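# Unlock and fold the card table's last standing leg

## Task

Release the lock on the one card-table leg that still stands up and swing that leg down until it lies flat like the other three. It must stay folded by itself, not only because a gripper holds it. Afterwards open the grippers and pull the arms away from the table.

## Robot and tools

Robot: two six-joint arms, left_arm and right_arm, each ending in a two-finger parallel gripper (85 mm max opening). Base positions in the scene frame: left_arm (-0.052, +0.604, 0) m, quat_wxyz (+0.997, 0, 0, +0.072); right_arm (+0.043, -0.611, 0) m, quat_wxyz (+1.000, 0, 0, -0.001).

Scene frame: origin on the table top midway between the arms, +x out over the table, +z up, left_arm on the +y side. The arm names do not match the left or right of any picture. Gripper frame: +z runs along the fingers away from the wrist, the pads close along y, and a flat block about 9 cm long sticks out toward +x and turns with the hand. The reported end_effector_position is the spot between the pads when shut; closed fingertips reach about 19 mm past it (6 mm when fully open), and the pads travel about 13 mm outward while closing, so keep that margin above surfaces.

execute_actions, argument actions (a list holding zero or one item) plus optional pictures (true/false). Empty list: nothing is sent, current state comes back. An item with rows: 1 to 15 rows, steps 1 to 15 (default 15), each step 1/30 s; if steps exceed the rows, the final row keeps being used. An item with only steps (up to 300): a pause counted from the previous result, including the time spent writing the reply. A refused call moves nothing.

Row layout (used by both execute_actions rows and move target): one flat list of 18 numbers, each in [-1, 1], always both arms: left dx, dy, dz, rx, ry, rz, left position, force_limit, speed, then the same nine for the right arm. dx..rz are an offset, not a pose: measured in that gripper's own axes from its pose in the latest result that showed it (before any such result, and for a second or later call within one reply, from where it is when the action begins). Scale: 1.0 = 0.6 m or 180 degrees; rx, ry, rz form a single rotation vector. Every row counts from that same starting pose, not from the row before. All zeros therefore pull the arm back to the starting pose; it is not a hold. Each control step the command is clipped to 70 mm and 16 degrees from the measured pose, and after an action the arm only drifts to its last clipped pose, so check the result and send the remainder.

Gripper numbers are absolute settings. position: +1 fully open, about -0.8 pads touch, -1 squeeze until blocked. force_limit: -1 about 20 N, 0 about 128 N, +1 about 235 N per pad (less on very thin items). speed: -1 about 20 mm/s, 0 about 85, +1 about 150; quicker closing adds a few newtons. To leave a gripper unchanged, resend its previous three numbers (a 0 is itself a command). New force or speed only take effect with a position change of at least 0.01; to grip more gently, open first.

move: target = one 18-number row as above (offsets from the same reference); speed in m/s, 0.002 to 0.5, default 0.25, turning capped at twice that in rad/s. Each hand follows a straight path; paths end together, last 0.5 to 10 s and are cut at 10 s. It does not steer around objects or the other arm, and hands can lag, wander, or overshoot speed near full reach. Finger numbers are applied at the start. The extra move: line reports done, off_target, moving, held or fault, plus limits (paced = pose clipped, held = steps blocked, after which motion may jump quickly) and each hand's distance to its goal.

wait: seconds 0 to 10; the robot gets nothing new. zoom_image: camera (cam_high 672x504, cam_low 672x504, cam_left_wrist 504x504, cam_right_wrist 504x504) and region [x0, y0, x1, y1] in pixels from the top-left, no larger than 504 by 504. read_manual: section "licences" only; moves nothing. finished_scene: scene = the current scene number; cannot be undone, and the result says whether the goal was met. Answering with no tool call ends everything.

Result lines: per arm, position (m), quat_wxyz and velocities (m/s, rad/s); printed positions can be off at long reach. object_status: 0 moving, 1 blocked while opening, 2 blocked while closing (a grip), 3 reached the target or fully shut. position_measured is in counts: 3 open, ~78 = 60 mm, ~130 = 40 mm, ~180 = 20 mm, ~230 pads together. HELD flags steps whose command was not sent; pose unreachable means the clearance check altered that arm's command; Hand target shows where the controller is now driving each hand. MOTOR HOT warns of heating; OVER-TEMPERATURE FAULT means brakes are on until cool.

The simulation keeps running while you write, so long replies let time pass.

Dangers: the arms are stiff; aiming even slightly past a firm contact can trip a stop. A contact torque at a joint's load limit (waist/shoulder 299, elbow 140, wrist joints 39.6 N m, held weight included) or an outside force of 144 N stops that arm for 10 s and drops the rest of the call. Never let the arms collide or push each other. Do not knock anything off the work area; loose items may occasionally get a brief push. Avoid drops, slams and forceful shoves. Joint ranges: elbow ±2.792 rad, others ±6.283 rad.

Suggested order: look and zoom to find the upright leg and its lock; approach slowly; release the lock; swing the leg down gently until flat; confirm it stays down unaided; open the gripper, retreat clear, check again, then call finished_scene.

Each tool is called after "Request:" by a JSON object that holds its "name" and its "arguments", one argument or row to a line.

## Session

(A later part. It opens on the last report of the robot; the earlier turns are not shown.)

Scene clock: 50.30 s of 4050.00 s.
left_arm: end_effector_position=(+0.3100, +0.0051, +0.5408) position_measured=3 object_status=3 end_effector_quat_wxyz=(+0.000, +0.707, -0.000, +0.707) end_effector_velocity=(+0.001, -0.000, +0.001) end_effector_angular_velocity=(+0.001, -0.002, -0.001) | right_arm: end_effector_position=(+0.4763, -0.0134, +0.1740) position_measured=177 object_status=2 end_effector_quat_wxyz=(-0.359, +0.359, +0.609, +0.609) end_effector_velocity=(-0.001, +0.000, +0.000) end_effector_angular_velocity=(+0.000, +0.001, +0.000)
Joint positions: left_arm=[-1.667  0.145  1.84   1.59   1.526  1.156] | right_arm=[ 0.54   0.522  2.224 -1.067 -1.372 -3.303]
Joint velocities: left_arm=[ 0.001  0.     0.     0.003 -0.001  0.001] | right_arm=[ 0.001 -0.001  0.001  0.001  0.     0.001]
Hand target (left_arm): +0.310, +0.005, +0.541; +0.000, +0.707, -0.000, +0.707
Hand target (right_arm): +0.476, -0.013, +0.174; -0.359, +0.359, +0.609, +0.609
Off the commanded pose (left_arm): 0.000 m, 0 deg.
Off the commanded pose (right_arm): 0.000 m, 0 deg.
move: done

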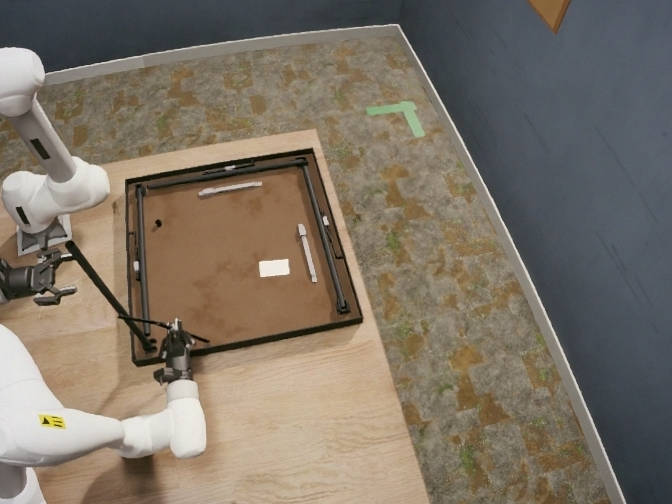

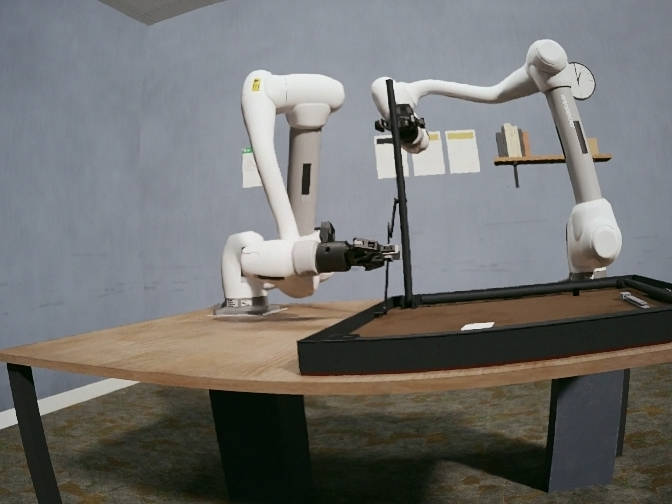

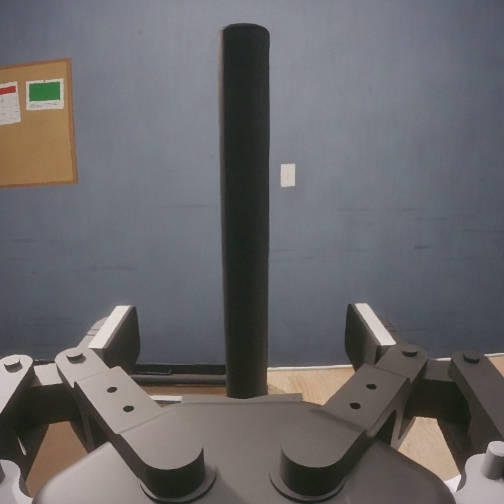

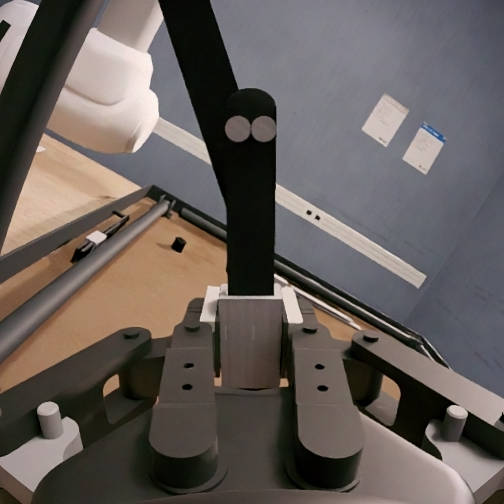

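Request:
{"name": "move", "arguments": {
  "target": [0,0.002,0.06,0,0,0,1,0,0, 0,0,0,0,0,0,-1,-0.5,-0.3],
  "speed": 0.05
}}

Request:
{"name": "move", "arguments": {
  "target": [0,0,0,0,0,0,-1,-0.85,-0.3, 0,0,0,0,0,0,-1,-0.5,-0.3]
}}

Request:
{"name": "move", "arguments": {
  "target": [0,0,0,0,0,0,-1,-0.85,-0.3, 0,0,0,0,0,0,1,-0.5,-0.3]
}}

Request:
{"name": "move", "arguments": {
  "target": [0,0,0,0,0,0,-1,-0.85,-0.3, 0,0,-0.4,0,0,0,1,-0.5,-0.3],
  "speed": 0.15
}}

Request:
{"name": "move", "arguments": {
  "target": [-0.029,0,0.215,0,-0.0833,0,-1,-0.85,-0.3, 0,0,0,0,0,0,1,-0.5,-0.3],
  "speed": 0.08
}}

Request:
{"name": "move", "arguments": {
  "target": [-0.029,0,0.215,0,-0.0833,0,-1,-0.85,-0.3, 0,0,0,0,0,0,1,-0.5,-0.3],
  "speed": 0.08
}}

Request:
{"name": "move", "arguments": {
  "target": [-0.029,0,0.215,0,-0.0833,0,-1,-0.85,-0.3, 0,0,0,0,0,0,1,-0.5,-0.3],
  "speed": 0.08
}}

Request:
{"name": "move", "arguments": {
  "target": [-0.029,0,0.215,0,-0.0833,0,-1,-0.85,-0.3, 0,0,0,0,0,0,1,-0.5,-0.3],
  "speed": 0.08
}}

Request:
{"name": "move", "arguments": {
  "target": [-0.029,0,0.215,0,-0.0833,0,-1,-0.85,-0.3, 0,0,0,0,0,0,1,-0.5,-0.3],
  "speed": 0.08
}}

Request:
{"name": "move", "arguments": {
  "target": [-0.012,0,0.145,0,-0.0556,0,-1,-0.85,-0.3, 0,0,0,0,0,0,1,-0.5,-0.3],
  "speed": 0.06
}}

Scene clock: 65.10 s of 4050.00 s.
left_arm: end_effector_position=(+0.3460, +0.0039, +0.5408) position_measured=3 object_status=3 end_effector_quat_wxyz=(+0.000, +0.707, -0.000, +0.707) end_effector_velocity=(-0.000, +0.000, -0.000) end_effector_angular_velocity=(-0.001, +0.001, -0.001) | right_arm: end_effector_position=(+0.4763, -0.0134, +0.1740) position_measured=177 object_status=2 end_effector_quat_wxyz=(-0.359, +0.359, +0.609, +0.609) end_effector_velocity=(+0.001, -0.000, -0.001) end_effector_angular_velocity=(+0.000, +0.001, -0.003)
Joint positions: left_arm=[-1.608  0.154  1.829  1.614  1.472  1.156] | right_arm=[ 0.54   0.522  2.224 -1.067 -1.372 -3.303]
Joint velocities: left_arm=[-0.    -0.     0.001 -0.001 -0.001 -0.001] | right_arm=[-0.001  0.002 -0.     0.002 -0.    -0.   ]
Hand target (left_arm): +0.346, +0.004, +0.541; +0.000, +0.707, -0.000, +0.707
Hand target (right_arm): +0.476, -0.013, +0.174; -0.359, +0.359, +0.609, +0.609
Off the commanded pose (left_arm): 0.000 m, 0 deg.
Off the commanded pose (right_arm): 0.000 m, 0 deg.
After step 90, 10.80 s passed at rest.
move: done

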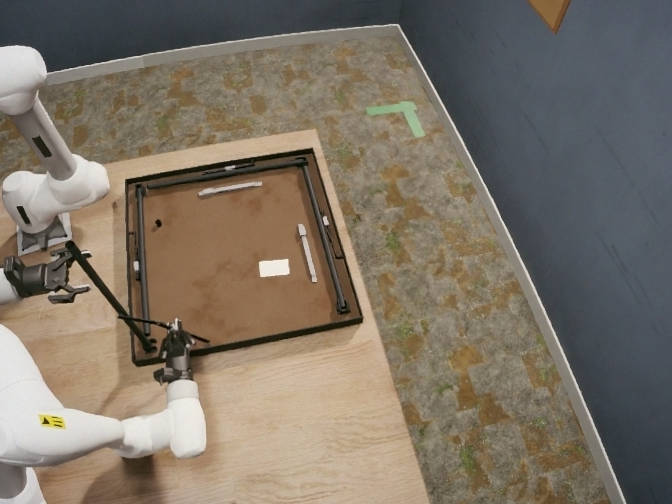

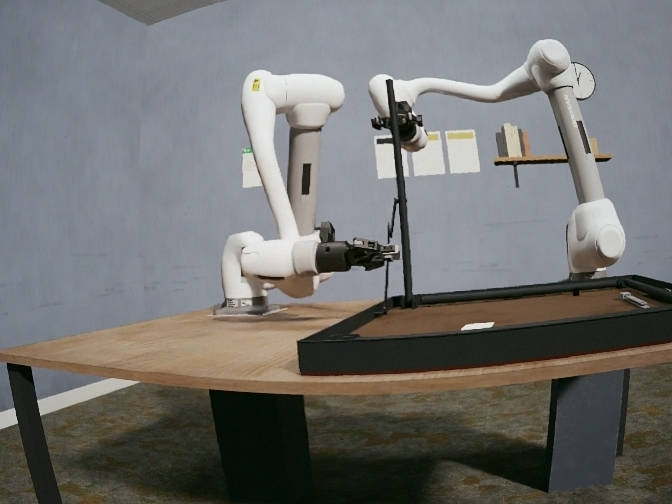

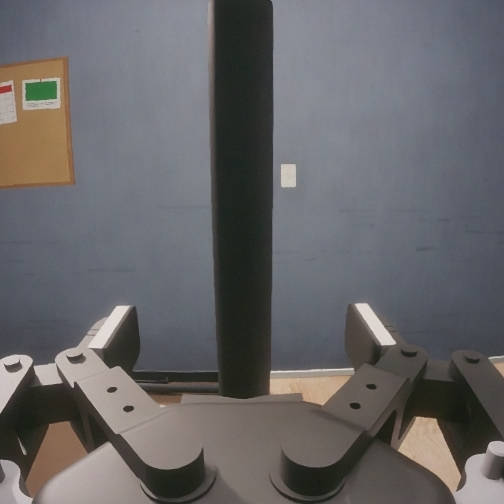

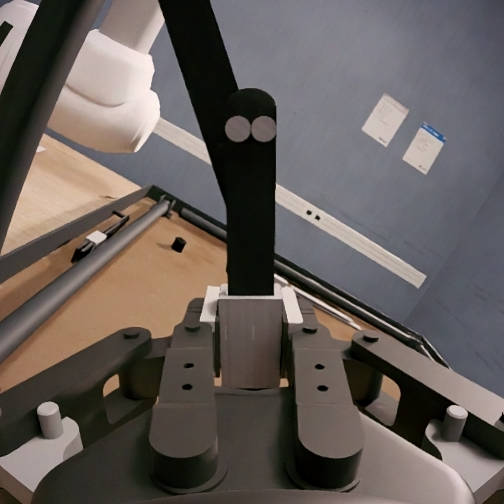

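Scene clock: 66.37 s of 4050.00 s.
left_arm: end_effector_position=(+0.3460, +0.0037, +0.5408) position_measured=177 object_status=0 end_effector_quat_wxyz=(+0.001, +0.707, -0.001, +0.707) end_effector_velocity=(-0.001, -0.000, +0.000) end_effector_angular_velocity=(+0.000, +0.000, -0.001) | right_arm: end_effector_position=(+0.4763, -0.0134, +0.1740) position_measured=177 object_status=2 end_effector_quat_wxyz=(-0.359, +0.359, +0.609, +0.609) end_effector_velocity=(-0.001, -0.001, -0.001) end_effector_angular_velocity=(-0.001, +0.001, +0.000)
Joint positions: left_arm=[-1.608  0.154  1.829  1.614  1.471  1.156] | right_arm=[ 0.54   0.522  2.224 -1.067 -1.372 -3.303]
Joint velocities: left_arm=[-0.001 -0.    -0.    -0.    -0.     0.001] | right_arm=[-0.     0.001  0.002 -0.    -0.    -0.001]
Hand target (left_arm): +0.346, +0.004, +0.541; +0.000, +0.707, -0.000, +0.707
Hand target (right_arm): +0.476, -0.013, +0.174; -0.359, +0.359, +0.609, +0.609
Off the commanded pose (left_arm): 0.000 m, 0 deg.
Off the commanded pose (right_arm): 0.000 m, 0 deg.
move: done

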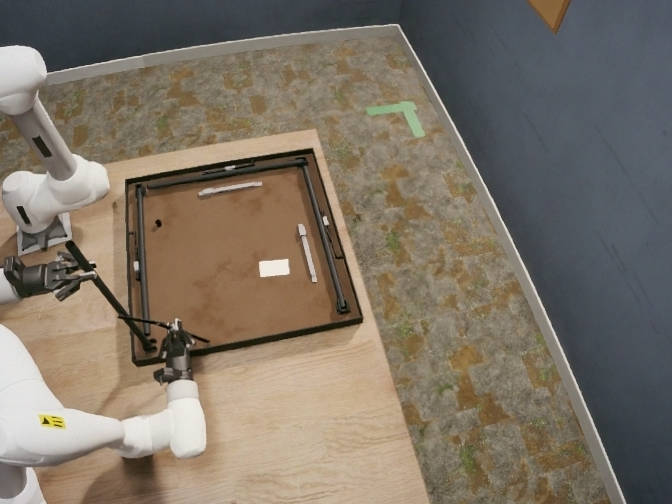

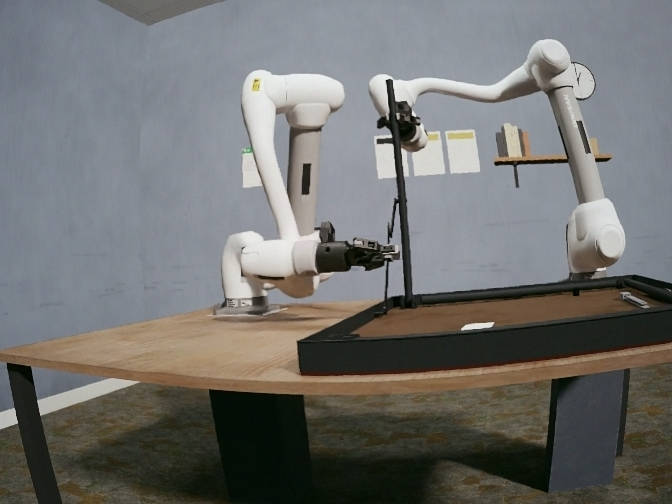

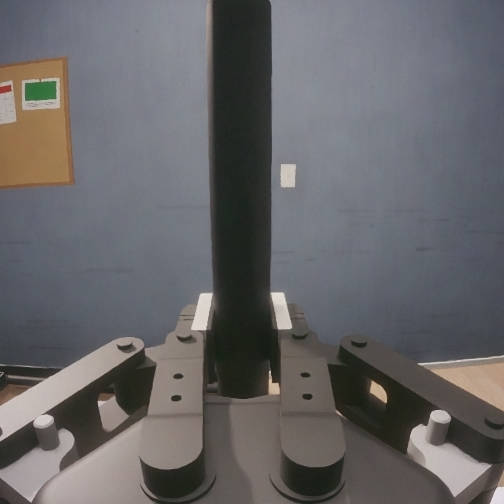

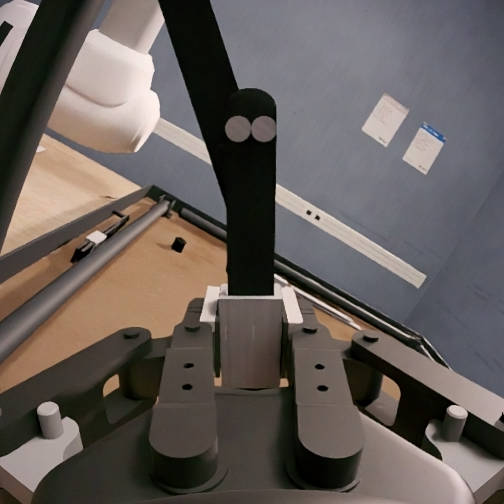

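Scene clock: 67.73 s of 4050.00 s.
left_arm: end_effector_position=(+0.3460, +0.0037, +0.5408) position_measured=177 object_status=2 end_effector_quat_wxyz=(+0.001, +0.707, -0.001, +0.707) end_effector_velocity=(-0.001, -0.000, +0.000) end_effector_angular_velocity=(+0.002, -0.001, -0.001) | right_arm: end_effector_position=(+0.4763, -0.0134, +0.1740) position_measured=3 object_status=0 end_effector_quat_wxyz=(-0.359, +0.359, +0.609, +0.609) end_effector_velocity=(+0.000, +0.001, -0.001) end_effector_angular_velocity=(-0.000, +0.001, -0.001)
Joint positions: left_arm=[-1.608  0.154  1.829  1.614  1.471  1.156] | right_arm=[ 0.54   0.522  2.224 -1.067 -1.372 -3.303]
Joint velocities: left_arm=[-0.002  0.    -0.     0.     0.001  0.001] | right_arm=[ 0.001  0.002 -0.001  0.002  0.    -0.   ]
Hand target (left_arm): +0.346, +0.004, +0.541; +0.001, +0.707, -0.001, +0.707
Hand target (right_arm): +0.476, -0.013, +0.174; -0.359, +0.359, +0.609, +0.609
Off the commanded pose (left_arm): 0.000 m, 0 deg.
Off the commanded pose (right_arm): 0.000 m, 0 deg.
move: done

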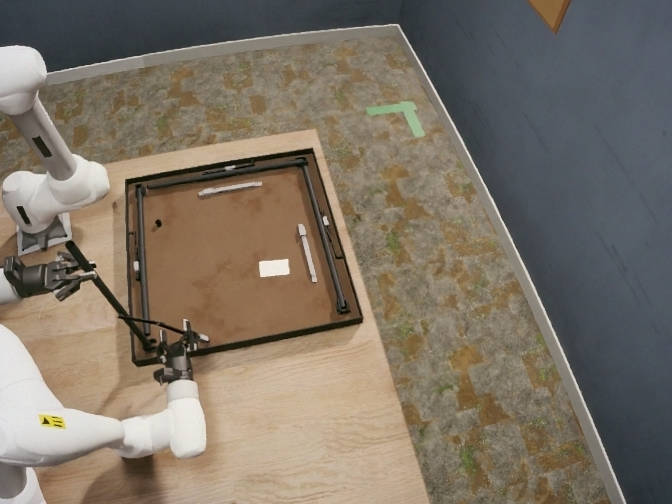

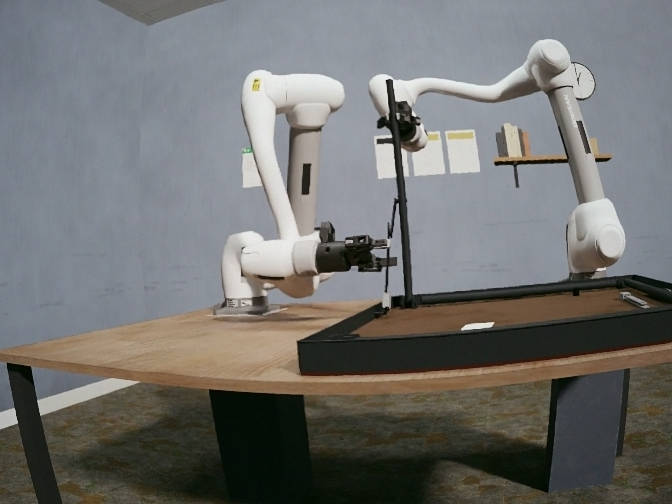

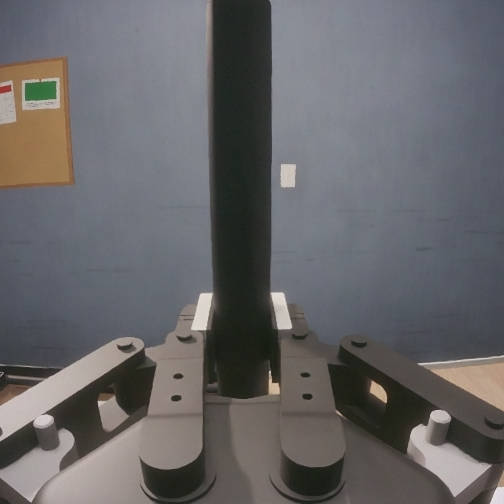

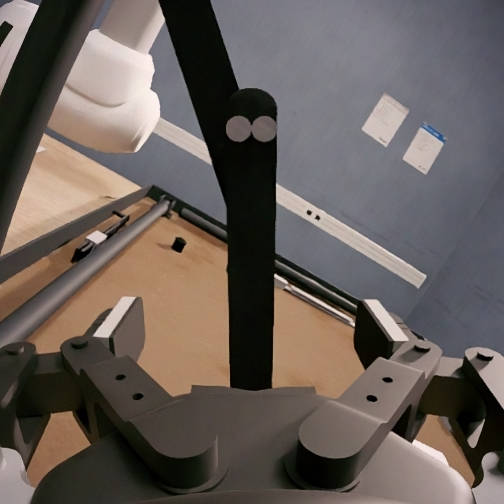

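Scene clock: 69.67 s of 4050.00 s.
left_arm: end_effector_position=(+0.3460, +0.0037, +0.5408) position_measured=177 object_status=2 end_effector_quat_wxyz=(+0.001, +0.707, -0.001, +0.707) end_effector_velocity=(-0.000, -0.001, +0.001) end_effector_angular_velocity=(-0.003, -0.001, -0.002) | right_arm: end_effector_position=(+0.4761, -0.2531, +0.1745) position_measured=3 object_status=3 end_effector_quat_wxyz=(-0.359, +0.359, +0.609, +0.609) end_effector_velocity=(-0.001, -0.000, +0.001) end_effector_angular_velocity=(+0.001, -0.001, +0.001)
Joint positions: left_arm=[-1.608  0.154  1.829  1.614  1.471  1.156] | right_arm=[ 0.058  0.456  2.391 -1.517 -1.555 -3.353]
Joint velocities: left_arm=[-0.001 -0.    -0.     0.002 -0.001 -0.003] | right_arm=[-0.    -0.001  0.001 -0.001 -0.001 -0.   ]
Hand target (left_arm): +0.346, +0.004, +0.541; +0.001, +0.707, -0.001, +0.707
Hand target (right_arm): +0.476, -0.253, +0.174; -0.359, +0.359, +0.609, +0.609
Off the commanded pose (left_arm): 0.000 m, 0 deg.
Off the commanded pose (right_arm): 0.001 m, 0 deg.
move: done

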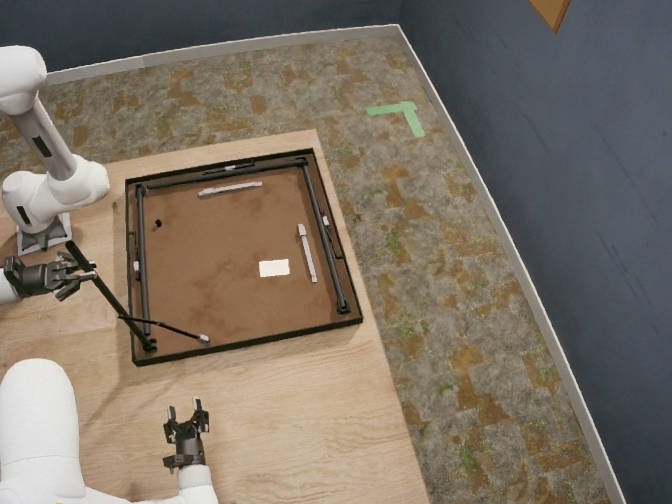

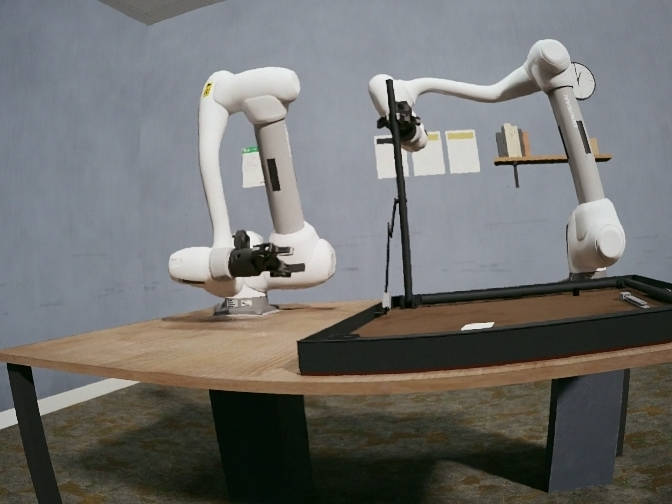

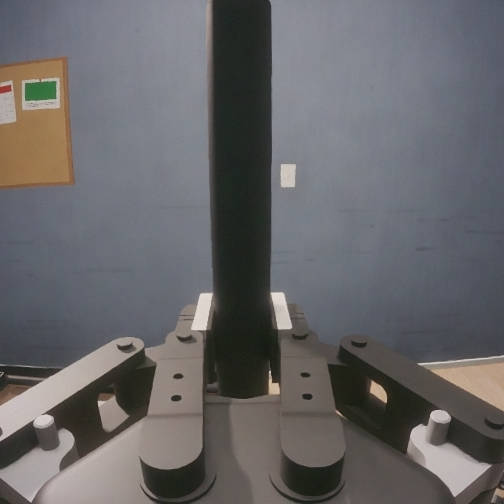

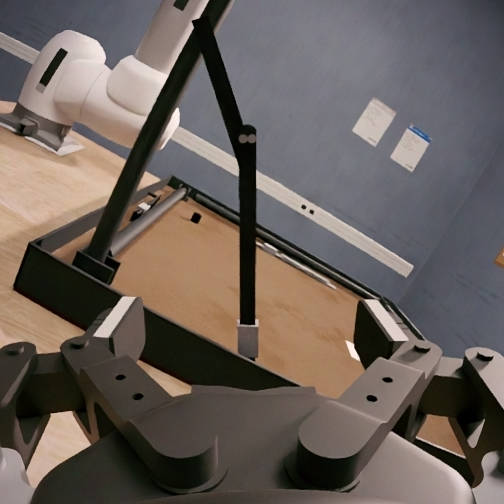

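Scene clock: 71.60 s of 4050.00 s.
left_arm: end_effector_position=(+0.4748, +0.0035, +0.5231) position_measured=177 object_status=2 end_effector_quat_wxyz=(+0.000, +0.793, -0.001, +0.609) end_effector_velocity=(-0.000, -0.001, +0.001) end_effector_angular_velocity=(-0.003, +0.001, -0.002) | right_arm: end_effector_position=(+0.4761, -0.2531, +0.1745) position_measured=3 object_status=3 end_effector_quat_wxyz=(-0.359, +0.359, +0.609, +0.609) end_effector_velocity=(+0.001, +0.000, -0.000) end_effector_angular_velocity=(-0.000, -0.001, +0.001)
Joint positions: left_arm=[-1.391  0.179  1.686  1.399  1.191  1.353] | right_arm=[ 0.058  0.456  2.391 -1.517 -1.555 -3.353]
Joint velocities: left_arm=[-0.    -0.    -0.002 -0.001 -0.002 -0.   ] | right_arm=[ 0.     0.001 -0.002 -0.001 -0.     0.   ]
Hand target (left_arm): +0.475, +0.004, +0.523; +0.000, +0.793, -0.001, +0.609
Hand target (right_arm): +0.476, -0.253, +0.174; -0.359, +0.359, +0.609, +0.609
Off the commanded pose (left_arm): 0.000 m, 0 deg.
Off the commanded pose (right_arm): 0.000 m, 0 deg.
move: done

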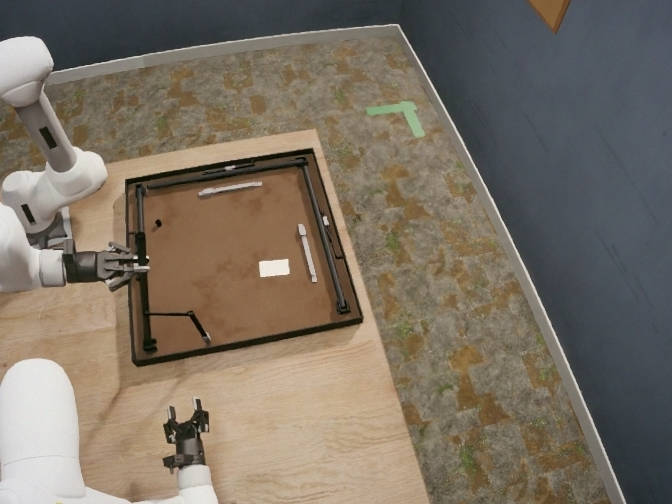

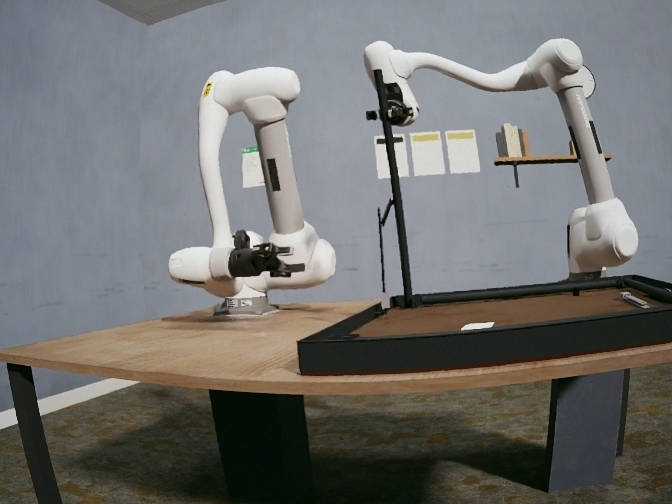

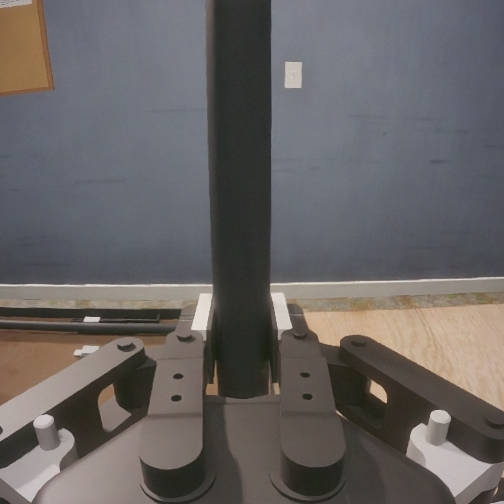

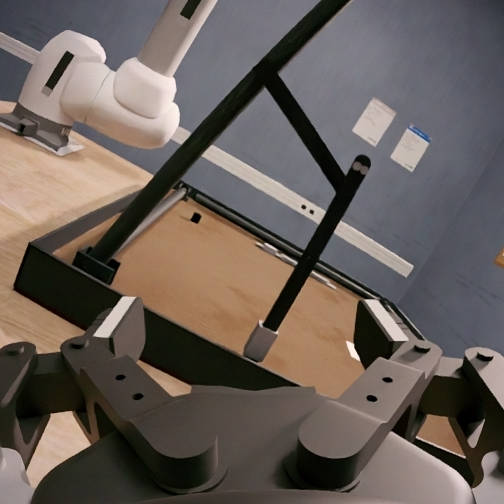

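Scene clock: 73.53 s of 4050.00 s.
left_arm: end_effector_position=(+0.5948, +0.0032, +0.4729) position_measured=177 object_status=2 end_effector_quat_wxyz=(+0.000, +0.866, -0.001, +0.500) end_effector_velocity=(-0.001, -0.001, +0.001) end_effector_angular_velocity=(+0.001, -0.002, -0.003) | right_arm: end_effector_position=(+0.4761, -0.2531, +0.1745) position_measured=3 object_status=3 end_effector_quat_wxyz=(-0.359, +0.359, +0.609, +0.609) end_effector_velocity=(-0.000, +0.000, -0.000) end_effector_angular_velocity=(+0.000, -0.000, +0.001)
Joint positions: left_arm=[-1.19   0.278  1.521  1.091  1.004  1.63 ] | right_arm=[ 0.058  0.456  2.391 -1.517 -1.555 -3.353]
Joint velocities: left_arm=[-0.001 -0.    -0.     0.002 -0.     0.001] | right_arm=[ 0.     0.    -0.    -0.001 -0.    -0.001]
Hand target (left_arm): +0.595, +0.003, +0.473; +0.000, +0.866, -0.001, +0.500
Hand target (right_arm): +0.476, -0.253, +0.174; -0.359, +0.359, +0.609, +0.609
Off the commanded pose (left_arm): 0.000 m, 0 deg.
Off the commanded pose (right_arm): 0.000 m, 0 deg.
move: done

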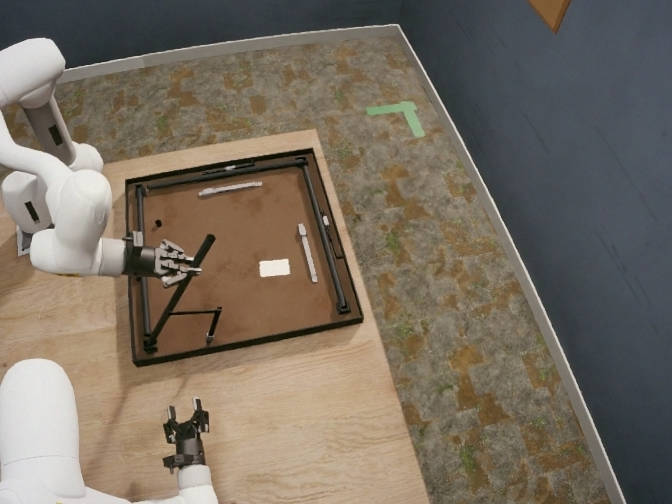

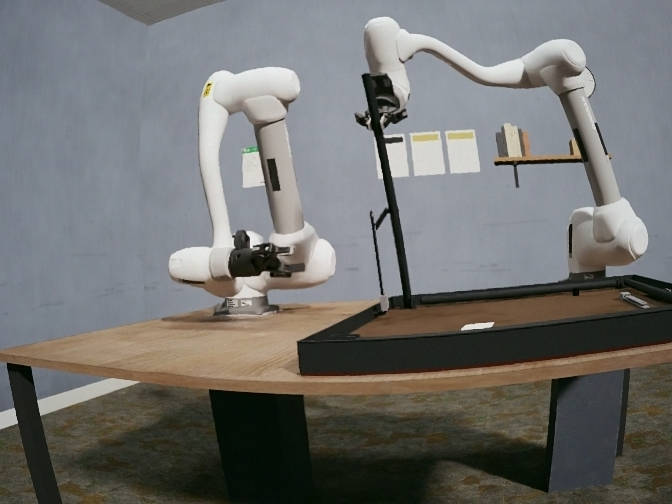

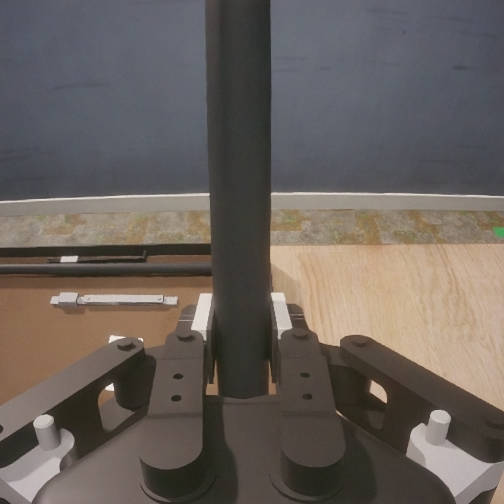

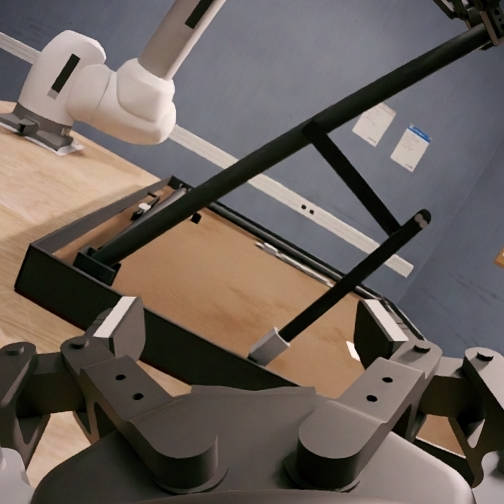

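Scene clock: 75.47 s of 4050.00 s.
left_arm: end_effector_position=(+0.6977, +0.0030, +0.3934) position_measured=177 object_status=2 end_effector_quat_wxyz=(+0.000, +0.924, -0.001, +0.383) end_effector_velocity=(+0.001, +0.001, +0.000) end_effector_angular_velocity=(+0.001, -0.001, +0.000) | right_arm: end_effector_position=(+0.4761, -0.2531, +0.1745) position_measured=3 object_status=3 end_effector_quat_wxyz=(-0.359, +0.359, +0.609, +0.609) end_effector_velocity=(+0.000, +0.000, +0.000) end_effector_angular_velocity=(+0.000, -0.001, +0.001)
Joint positions: left_arm=[-1.028  0.43   1.341  0.735  0.951  1.949] | right_arm=[ 0.058  0.456  2.391 -1.517 -1.555 -3.353]
Joint velocities: left_arm=[ 0.001 -0.     0.     0.001 -0.     0.   ] | right_arm=[ 0.    -0.001 -0.001 -0.    -0.     0.   ]
Hand target (left_arm): +0.698, +0.003, +0.393; +0.000, +0.924, -0.001, +0.383
Hand target (right_arm): +0.476, -0.253, +0.174; -0.359, +0.359, +0.609, +0.609
Off the commanded pose (left_arm): 0.000 m, 0 deg.
Off the commanded pose (right_arm): 0.000 m, 0 deg.
move: done

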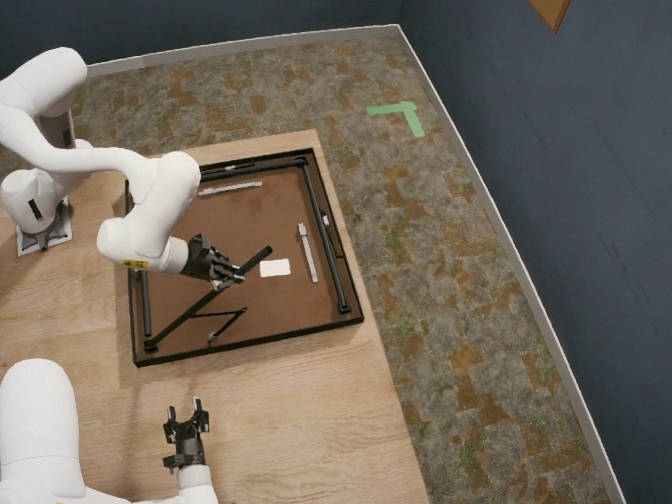

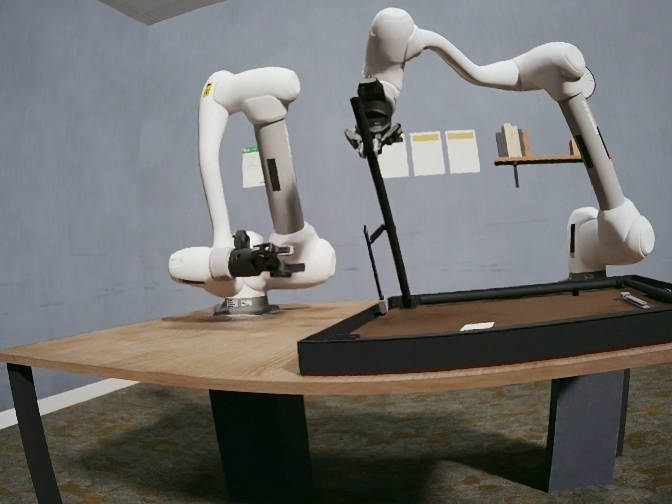

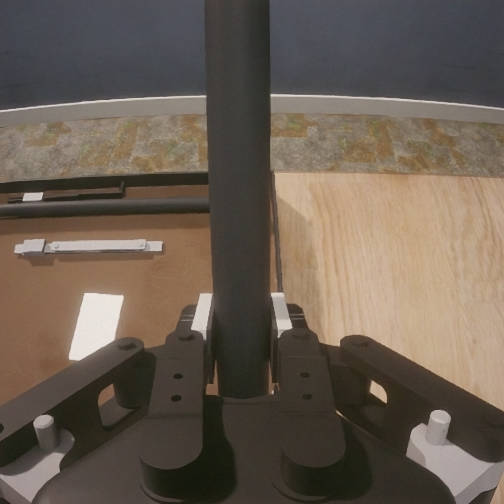

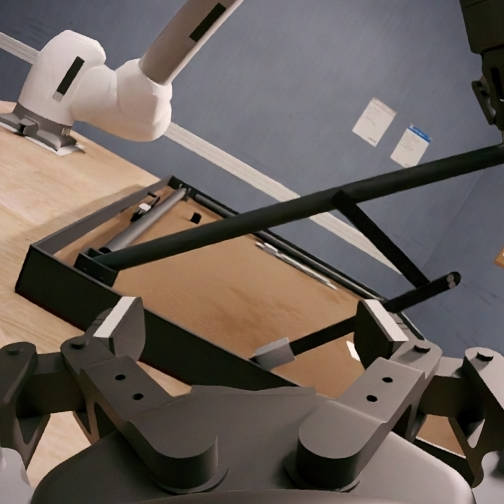

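Scene clock: 77.40 s of 4050.00 s.
left_arm: end_effector_position=(+0.7765, +0.0029, +0.2900) position_measured=177 object_status=2 end_effector_quat_wxyz=(-0.000, +0.966, -0.001, +0.259) end_effector_velocity=(-0.000, -0.000, +0.000) end_effector_angular_velocity=(+0.002, -0.001, -0.002) | right_arm: end_effector_position=(+0.4761, -0.2531, +0.1745) position_measured=3 object_status=3 end_effector_quat_wxyz=(-0.359, +0.359, +0.609, +0.609) end_effector_velocity=(+0.001, -0.000, -0.000) end_effector_angular_velocity=(+0.000, +0.000, -0.001)
Joint positions: left_arm=[-0.907  0.617  1.151  0.417  1.019  2.223] | right_arm=[ 0.058  0.456  2.391 -1.517 -1.555 -3.353]
Joint velocities: left_arm=[-0.001 -0.    -0.     0.001  0.001  0.002] | right_arm=[-0.     0.001 -0.001  0.001  0.     0.   ]
Hand target (left_arm): +0.777, +0.003, +0.290; -0.000, +0.966, -0.001, +0.259
Hand target (right_arm): +0.476, -0.253, +0.174; -0.359, +0.359, +0.609, +0.609
Off the commanded pose (left_arm): 0.000 m, 0 deg.
Off the commanded pose (right_arm): 0.000 m, 0 deg.
move: done

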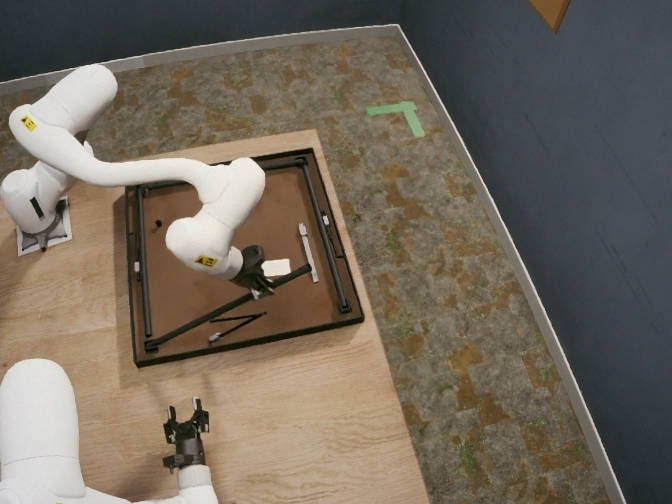

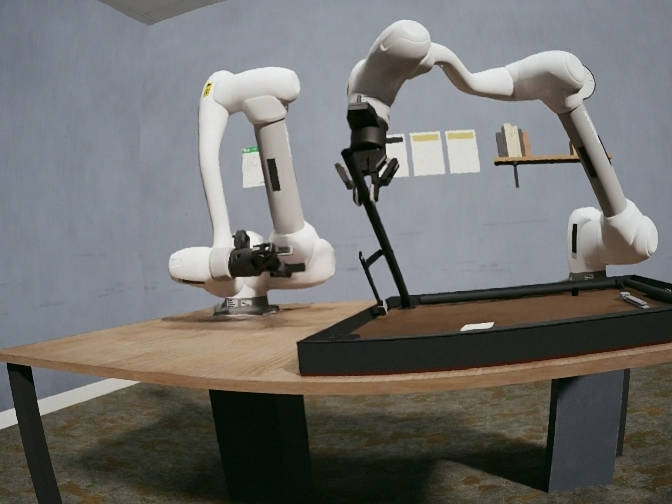

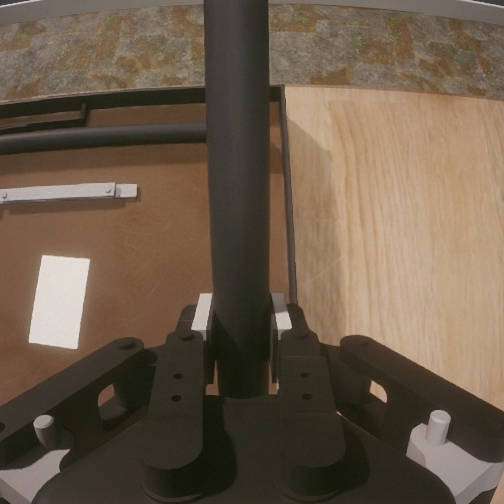

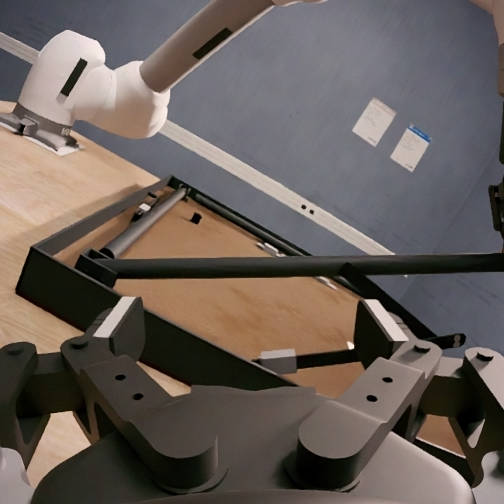

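Scene clock: 79.33 s of 4050.00 s.
left_arm: end_effector_position=(+0.8260, +0.0027, +0.1698) position_measured=177 object_status=2 end_effector_quat_wxyz=(-0.000, +0.991, -0.000, +0.131) end_effector_velocity=(-0.000, -0.000, +0.000) end_effector_angular_velocity=(+0.000, +0.001, -0.002) | right_arm: end_effector_position=(+0.4761, -0.2531, +0.1745) position_measured=3 object_status=3 end_effector_quat_wxyz=(-0.359, +0.359, +0.609, +0.609) end_effector_velocity=(-0.000, +0.000, -0.001) end_effector_angular_velocity=(-0.000, +0.002, +0.000)
Joint positions: left_arm=[-0.823  0.822  0.957  0.178  1.163  2.409] | right_arm=[ 0.058  0.456  2.391 -1.517 -1.555 -3.353]
Joint velocities: left_arm=[-0.    -0.    -0.001 -0.001  0.001  0.002] | right_arm=[ 0.001  0.002  0.001  0.     0.    -0.   ]
Hand target (left_arm): +0.826, +0.003, +0.170; -0.000, +0.991, -0.000, +0.131
Hand target (right_arm): +0.476, -0.253, +0.174; -0.359, +0.359, +0.609, +0.609
Off the commanded pose (left_arm): 0.000 m, 0 deg.
Off the commanded pose (right_arm): 0.000 m, 0 deg.
move: done

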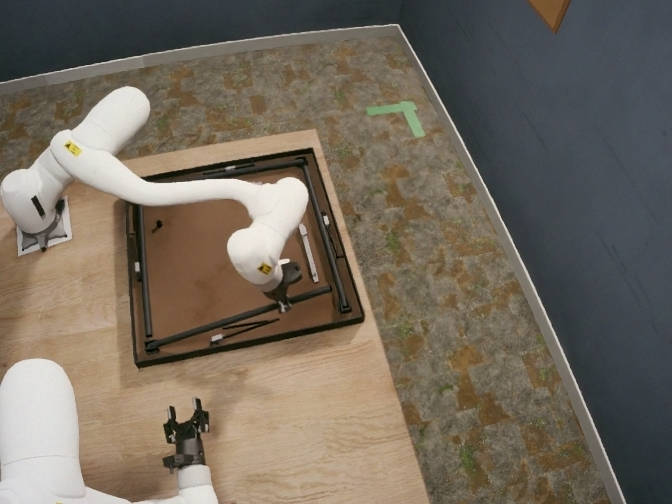

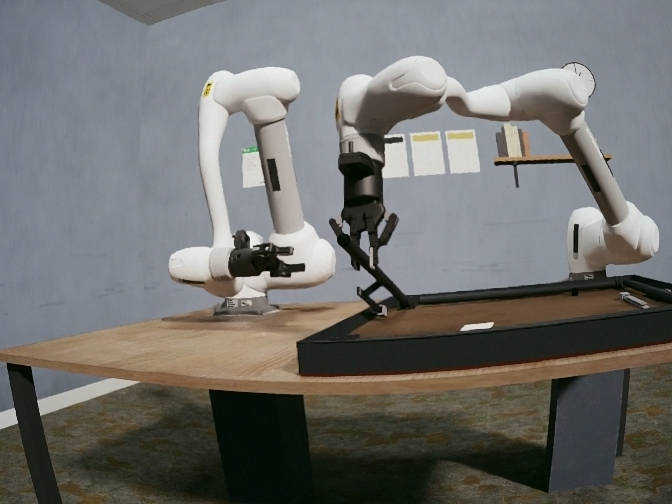

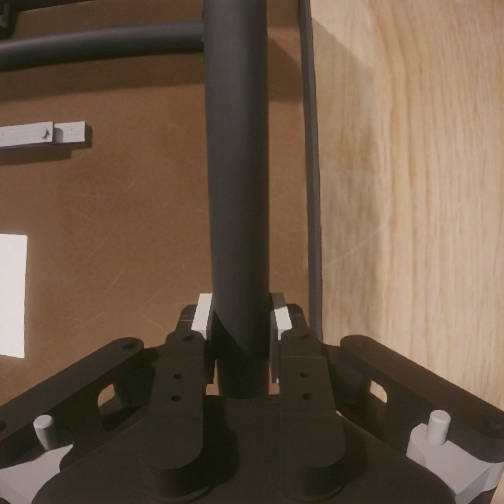

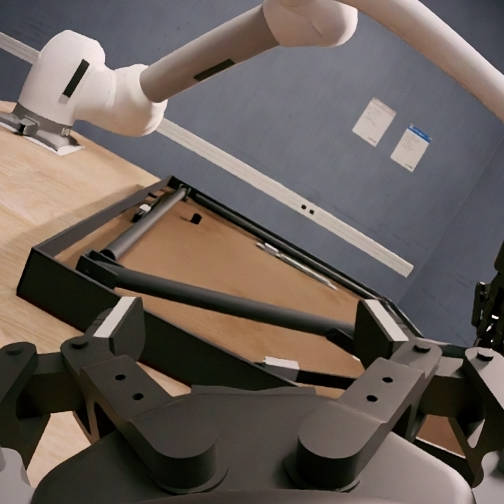

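Scene clock: 81.07 s of 4050.00 s.
left_arm: end_effector_position=(+0.8416, +0.0027, +0.0840) position_measured=177 object_status=2 end_effector_quat_wxyz=(-0.000, +0.999, -0.000, +0.044) end_effector_velocity=(+0.000, +0.001, -0.001) end_effector_angular_velocity=(+0.000, +0.002, +0.001) | right_arm: end_effector_position=(+0.4761, -0.2531, +0.1745) position_measured=3 object_status=3 end_effector_quat_wxyz=(-0.359, +0.359, +0.609, +0.609) end_effector_velocity=(-0.000, -0.000, +0.000) end_effector_angular_velocity=(-0.001, -0.000, +0.000)
Joint positions: left_arm=[-0.783  0.967  0.825  0.055  1.28   2.49 ] | right_arm=[ 0.058  0.456  2.391 -1.517 -1.555 -3.353]
Joint velocities: left_arm=[ 0.001  0.001  0.    -0.001  0.001 -0.   ] | right_arm=[-0.    -0.001  0.    -0.001  0.     0.   ]
Hand target (left_arm): +0.842, +0.003, +0.084; -0.000, +0.999, -0.000, +0.044
Hand target (right_arm): +0.476, -0.253, +0.174; -0.359, +0.359, +0.609, +0.609
Off the commanded pose (left_arm): 0.000 m, 0 deg.
Off the commanded pose (right_arm): 0.000 m, 0 deg.
move: done

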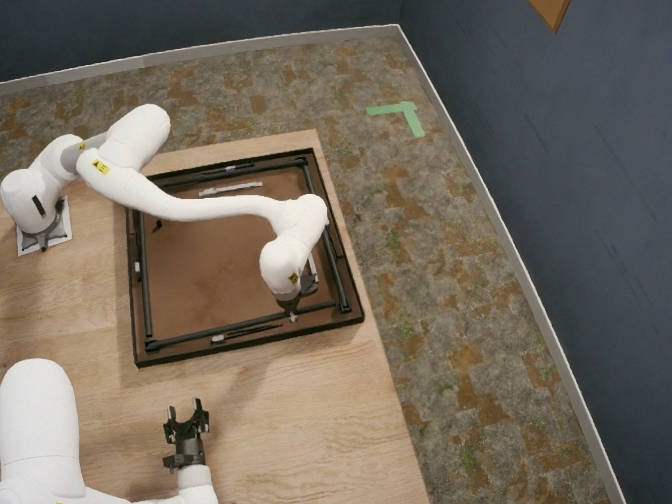

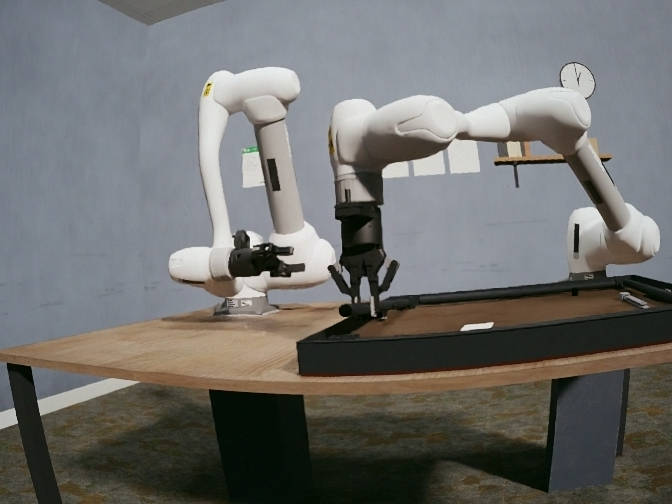

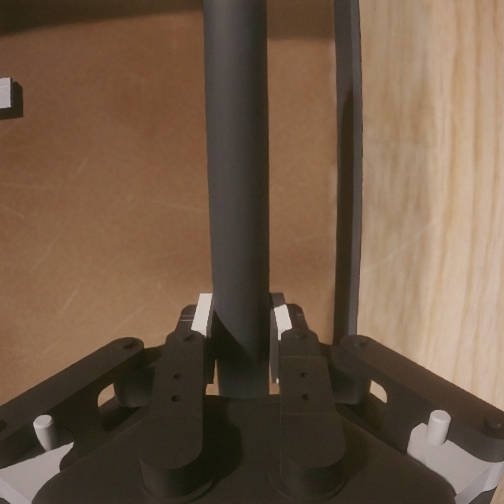

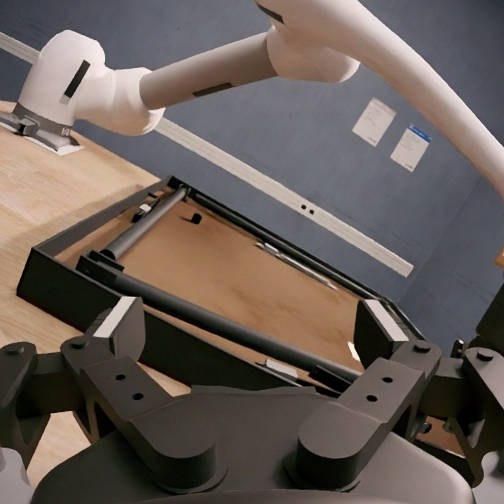

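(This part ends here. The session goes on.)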